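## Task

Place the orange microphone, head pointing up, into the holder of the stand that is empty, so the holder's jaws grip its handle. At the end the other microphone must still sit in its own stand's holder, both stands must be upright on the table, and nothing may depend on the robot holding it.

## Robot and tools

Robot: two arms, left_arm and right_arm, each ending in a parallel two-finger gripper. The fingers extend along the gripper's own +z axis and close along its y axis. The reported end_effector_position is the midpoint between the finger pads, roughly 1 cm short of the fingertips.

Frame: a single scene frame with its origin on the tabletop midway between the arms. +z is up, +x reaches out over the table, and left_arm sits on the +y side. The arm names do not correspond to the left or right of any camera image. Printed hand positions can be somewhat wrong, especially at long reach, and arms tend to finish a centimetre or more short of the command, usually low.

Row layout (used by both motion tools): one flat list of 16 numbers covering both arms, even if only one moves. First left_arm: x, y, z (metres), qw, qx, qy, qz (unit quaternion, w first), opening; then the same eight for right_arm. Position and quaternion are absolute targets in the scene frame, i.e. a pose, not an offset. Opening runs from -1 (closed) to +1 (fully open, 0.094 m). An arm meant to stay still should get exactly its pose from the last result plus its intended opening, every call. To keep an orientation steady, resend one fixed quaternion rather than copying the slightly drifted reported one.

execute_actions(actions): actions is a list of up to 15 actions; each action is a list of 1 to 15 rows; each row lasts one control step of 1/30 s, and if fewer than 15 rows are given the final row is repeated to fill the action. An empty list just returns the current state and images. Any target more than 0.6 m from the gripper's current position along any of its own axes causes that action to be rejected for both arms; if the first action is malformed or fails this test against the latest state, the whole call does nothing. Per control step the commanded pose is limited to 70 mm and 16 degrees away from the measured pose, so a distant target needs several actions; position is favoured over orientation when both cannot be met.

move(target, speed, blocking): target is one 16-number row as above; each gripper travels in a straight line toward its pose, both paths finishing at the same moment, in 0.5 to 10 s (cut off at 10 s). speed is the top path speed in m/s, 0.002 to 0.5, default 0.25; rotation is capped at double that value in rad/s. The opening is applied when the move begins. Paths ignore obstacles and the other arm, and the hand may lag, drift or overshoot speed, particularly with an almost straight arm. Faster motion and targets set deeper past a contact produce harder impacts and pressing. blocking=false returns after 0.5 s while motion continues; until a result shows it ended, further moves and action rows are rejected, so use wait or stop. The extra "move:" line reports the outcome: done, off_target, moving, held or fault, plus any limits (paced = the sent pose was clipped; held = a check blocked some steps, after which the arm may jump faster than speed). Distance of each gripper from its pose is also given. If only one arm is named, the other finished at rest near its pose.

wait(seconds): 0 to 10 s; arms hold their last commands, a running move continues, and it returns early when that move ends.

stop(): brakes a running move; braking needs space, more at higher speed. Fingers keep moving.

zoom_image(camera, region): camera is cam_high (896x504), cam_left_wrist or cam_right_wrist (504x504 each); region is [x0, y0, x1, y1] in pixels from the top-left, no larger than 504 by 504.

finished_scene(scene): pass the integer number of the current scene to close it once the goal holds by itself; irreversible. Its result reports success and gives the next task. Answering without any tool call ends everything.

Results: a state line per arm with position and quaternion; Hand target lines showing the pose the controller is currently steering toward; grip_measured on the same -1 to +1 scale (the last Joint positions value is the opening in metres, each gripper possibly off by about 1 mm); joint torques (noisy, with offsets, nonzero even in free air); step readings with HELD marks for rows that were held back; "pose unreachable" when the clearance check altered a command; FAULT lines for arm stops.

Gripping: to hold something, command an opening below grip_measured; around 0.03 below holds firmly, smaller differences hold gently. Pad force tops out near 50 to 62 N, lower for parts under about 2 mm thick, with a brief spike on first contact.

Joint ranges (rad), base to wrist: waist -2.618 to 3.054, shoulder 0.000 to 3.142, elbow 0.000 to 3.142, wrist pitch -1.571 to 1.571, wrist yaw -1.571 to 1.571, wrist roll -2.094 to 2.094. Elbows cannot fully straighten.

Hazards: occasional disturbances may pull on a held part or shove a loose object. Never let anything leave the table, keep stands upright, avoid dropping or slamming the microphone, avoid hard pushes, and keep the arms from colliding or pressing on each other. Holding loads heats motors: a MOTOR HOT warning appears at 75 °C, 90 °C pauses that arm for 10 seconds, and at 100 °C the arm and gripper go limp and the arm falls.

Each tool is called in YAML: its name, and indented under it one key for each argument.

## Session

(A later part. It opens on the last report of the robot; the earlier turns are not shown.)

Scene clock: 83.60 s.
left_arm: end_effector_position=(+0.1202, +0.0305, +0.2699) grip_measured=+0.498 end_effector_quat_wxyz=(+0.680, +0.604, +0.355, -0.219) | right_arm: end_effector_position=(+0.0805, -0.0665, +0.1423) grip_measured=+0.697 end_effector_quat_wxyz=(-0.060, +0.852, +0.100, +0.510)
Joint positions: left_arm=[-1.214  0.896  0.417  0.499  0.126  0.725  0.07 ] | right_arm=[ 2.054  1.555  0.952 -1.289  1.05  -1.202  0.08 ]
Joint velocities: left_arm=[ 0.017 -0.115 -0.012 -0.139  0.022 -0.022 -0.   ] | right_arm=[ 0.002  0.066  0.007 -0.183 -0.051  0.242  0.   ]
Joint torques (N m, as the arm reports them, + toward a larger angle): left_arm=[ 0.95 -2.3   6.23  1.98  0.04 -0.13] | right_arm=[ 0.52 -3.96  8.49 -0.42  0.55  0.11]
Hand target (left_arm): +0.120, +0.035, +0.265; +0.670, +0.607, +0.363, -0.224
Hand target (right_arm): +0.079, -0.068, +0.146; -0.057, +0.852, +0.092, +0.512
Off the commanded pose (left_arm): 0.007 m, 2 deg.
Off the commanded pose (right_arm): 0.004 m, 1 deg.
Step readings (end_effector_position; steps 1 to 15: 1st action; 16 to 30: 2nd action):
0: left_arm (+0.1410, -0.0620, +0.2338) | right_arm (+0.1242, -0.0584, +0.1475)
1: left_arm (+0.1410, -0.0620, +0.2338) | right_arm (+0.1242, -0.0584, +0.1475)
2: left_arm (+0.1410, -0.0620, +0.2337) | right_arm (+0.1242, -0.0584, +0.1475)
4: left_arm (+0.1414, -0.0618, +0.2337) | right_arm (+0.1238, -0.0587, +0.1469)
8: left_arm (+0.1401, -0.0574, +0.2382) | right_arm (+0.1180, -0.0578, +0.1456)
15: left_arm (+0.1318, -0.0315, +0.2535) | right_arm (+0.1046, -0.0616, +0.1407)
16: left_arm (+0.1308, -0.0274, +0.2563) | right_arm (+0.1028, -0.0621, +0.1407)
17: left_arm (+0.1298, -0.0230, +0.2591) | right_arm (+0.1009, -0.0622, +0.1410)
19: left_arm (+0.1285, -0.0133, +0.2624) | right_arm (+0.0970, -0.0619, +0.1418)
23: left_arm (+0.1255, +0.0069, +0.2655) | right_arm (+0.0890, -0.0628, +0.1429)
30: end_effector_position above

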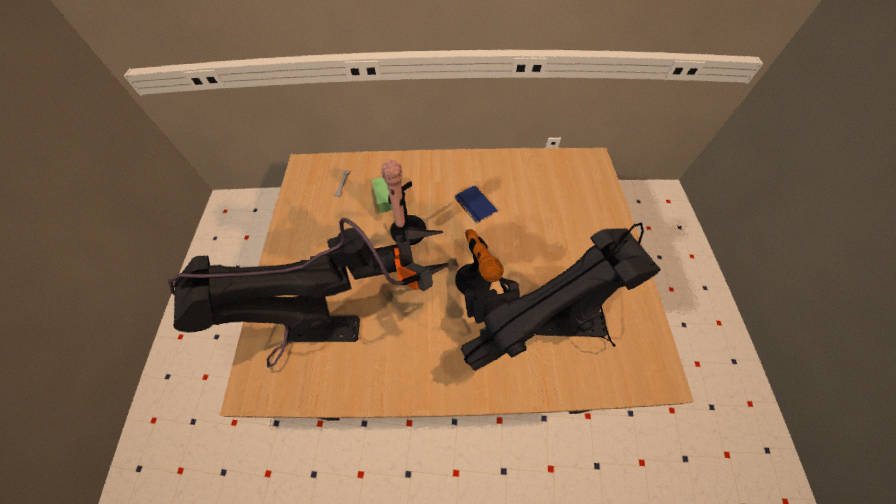

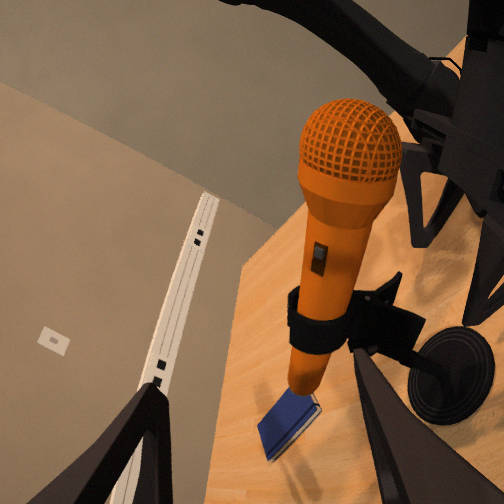

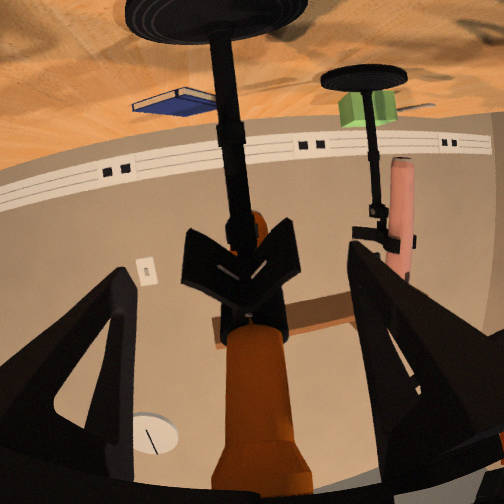

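wait:
  seconds: 2

zoom_image:
  camera: "cam_high"
  region: [440,210,530,300]

Scene clock: 85.90 s.
left_arm: end_effector_position=(+0.1195, +0.0307, +0.2608) grip_measured=+0.498 end_effector_quat_wxyz=(+0.666, +0.615, +0.362, -0.218) | right_arm: end_effector_position=(+0.0818, -0.0704, +0.1433) grip_measured=+0.697 end_effector_quat_wxyz=(-0.057, +0.853, +0.092, +0.511)
Joint positions: left_arm=[-1.213  0.894  0.417  0.458  0.131  0.725  0.07 ] | right_arm=[ 2.054  1.556  0.953 -1.318  1.046 -1.168  0.08 ]
Joint velocities: left_arm=[-0.007 -0.012 -0.017 -0.095  0.022 -0.022  0.001] | right_arm=[ 0.007 -0.002  0.007 -0.051 -0.037 -0.022 -0.   ]
Joint torques (N m, as the arm reports them, + toward a larger angle): left_arm=[ 0.8  -2.65  6.03  2.12  0.06 -0.11] | right_arm=[ 0.58 -3.81  8.32 -0.45  0.55  0.08]
Hand target (left_arm): +0.120, +0.035, +0.265; +0.670, +0.607, +0.363, -0.224
Hand target (right_arm): +0.079, -0.068, +0.146; -0.057, +0.852, +0.092, +0.511
Off the commanded pose (left_arm): 0.005 m, 1 deg.
Off the commanded pose (right_arm): 0.005 m, 0 deg.
wait: 2.00 s; at rest by 0.13 s

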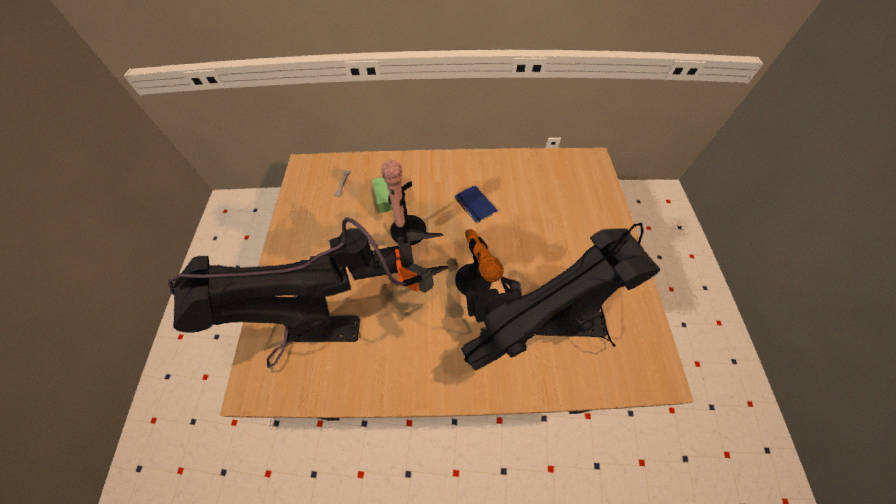

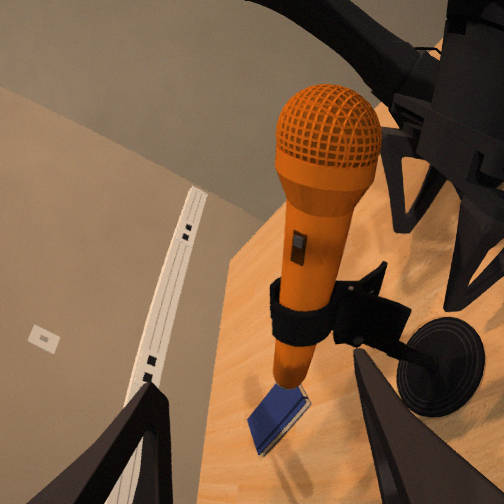

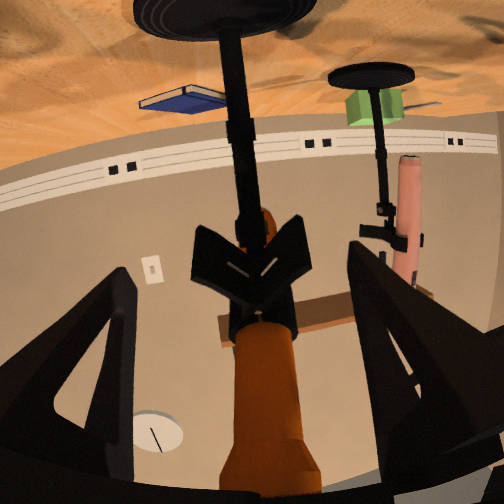

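Region (440, 210, 530, 300) of cam_high's 896x504 image, scaled by 5.600, with more detail than that image has.

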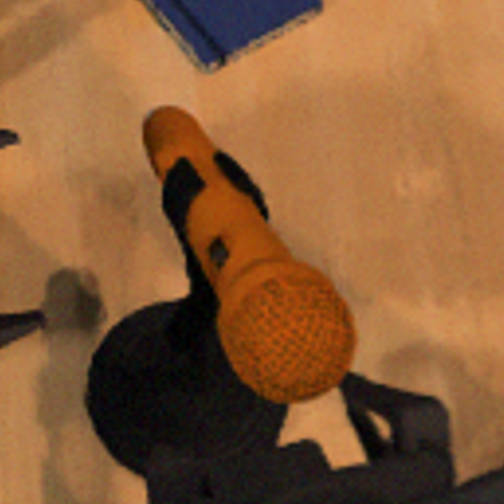

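zoom_image:
  camera: "cam_left_wrist"
  region: [240,200,440,400]

Region (240, 200, 440, 400) of cam_left_wrist's 504x504 image, scaled by 2.520, with more detail than that image has.

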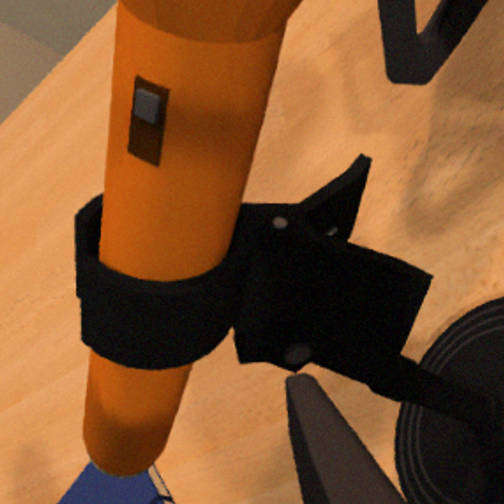

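finished_scene:
  scene: 2

The scene is finished: the task was done.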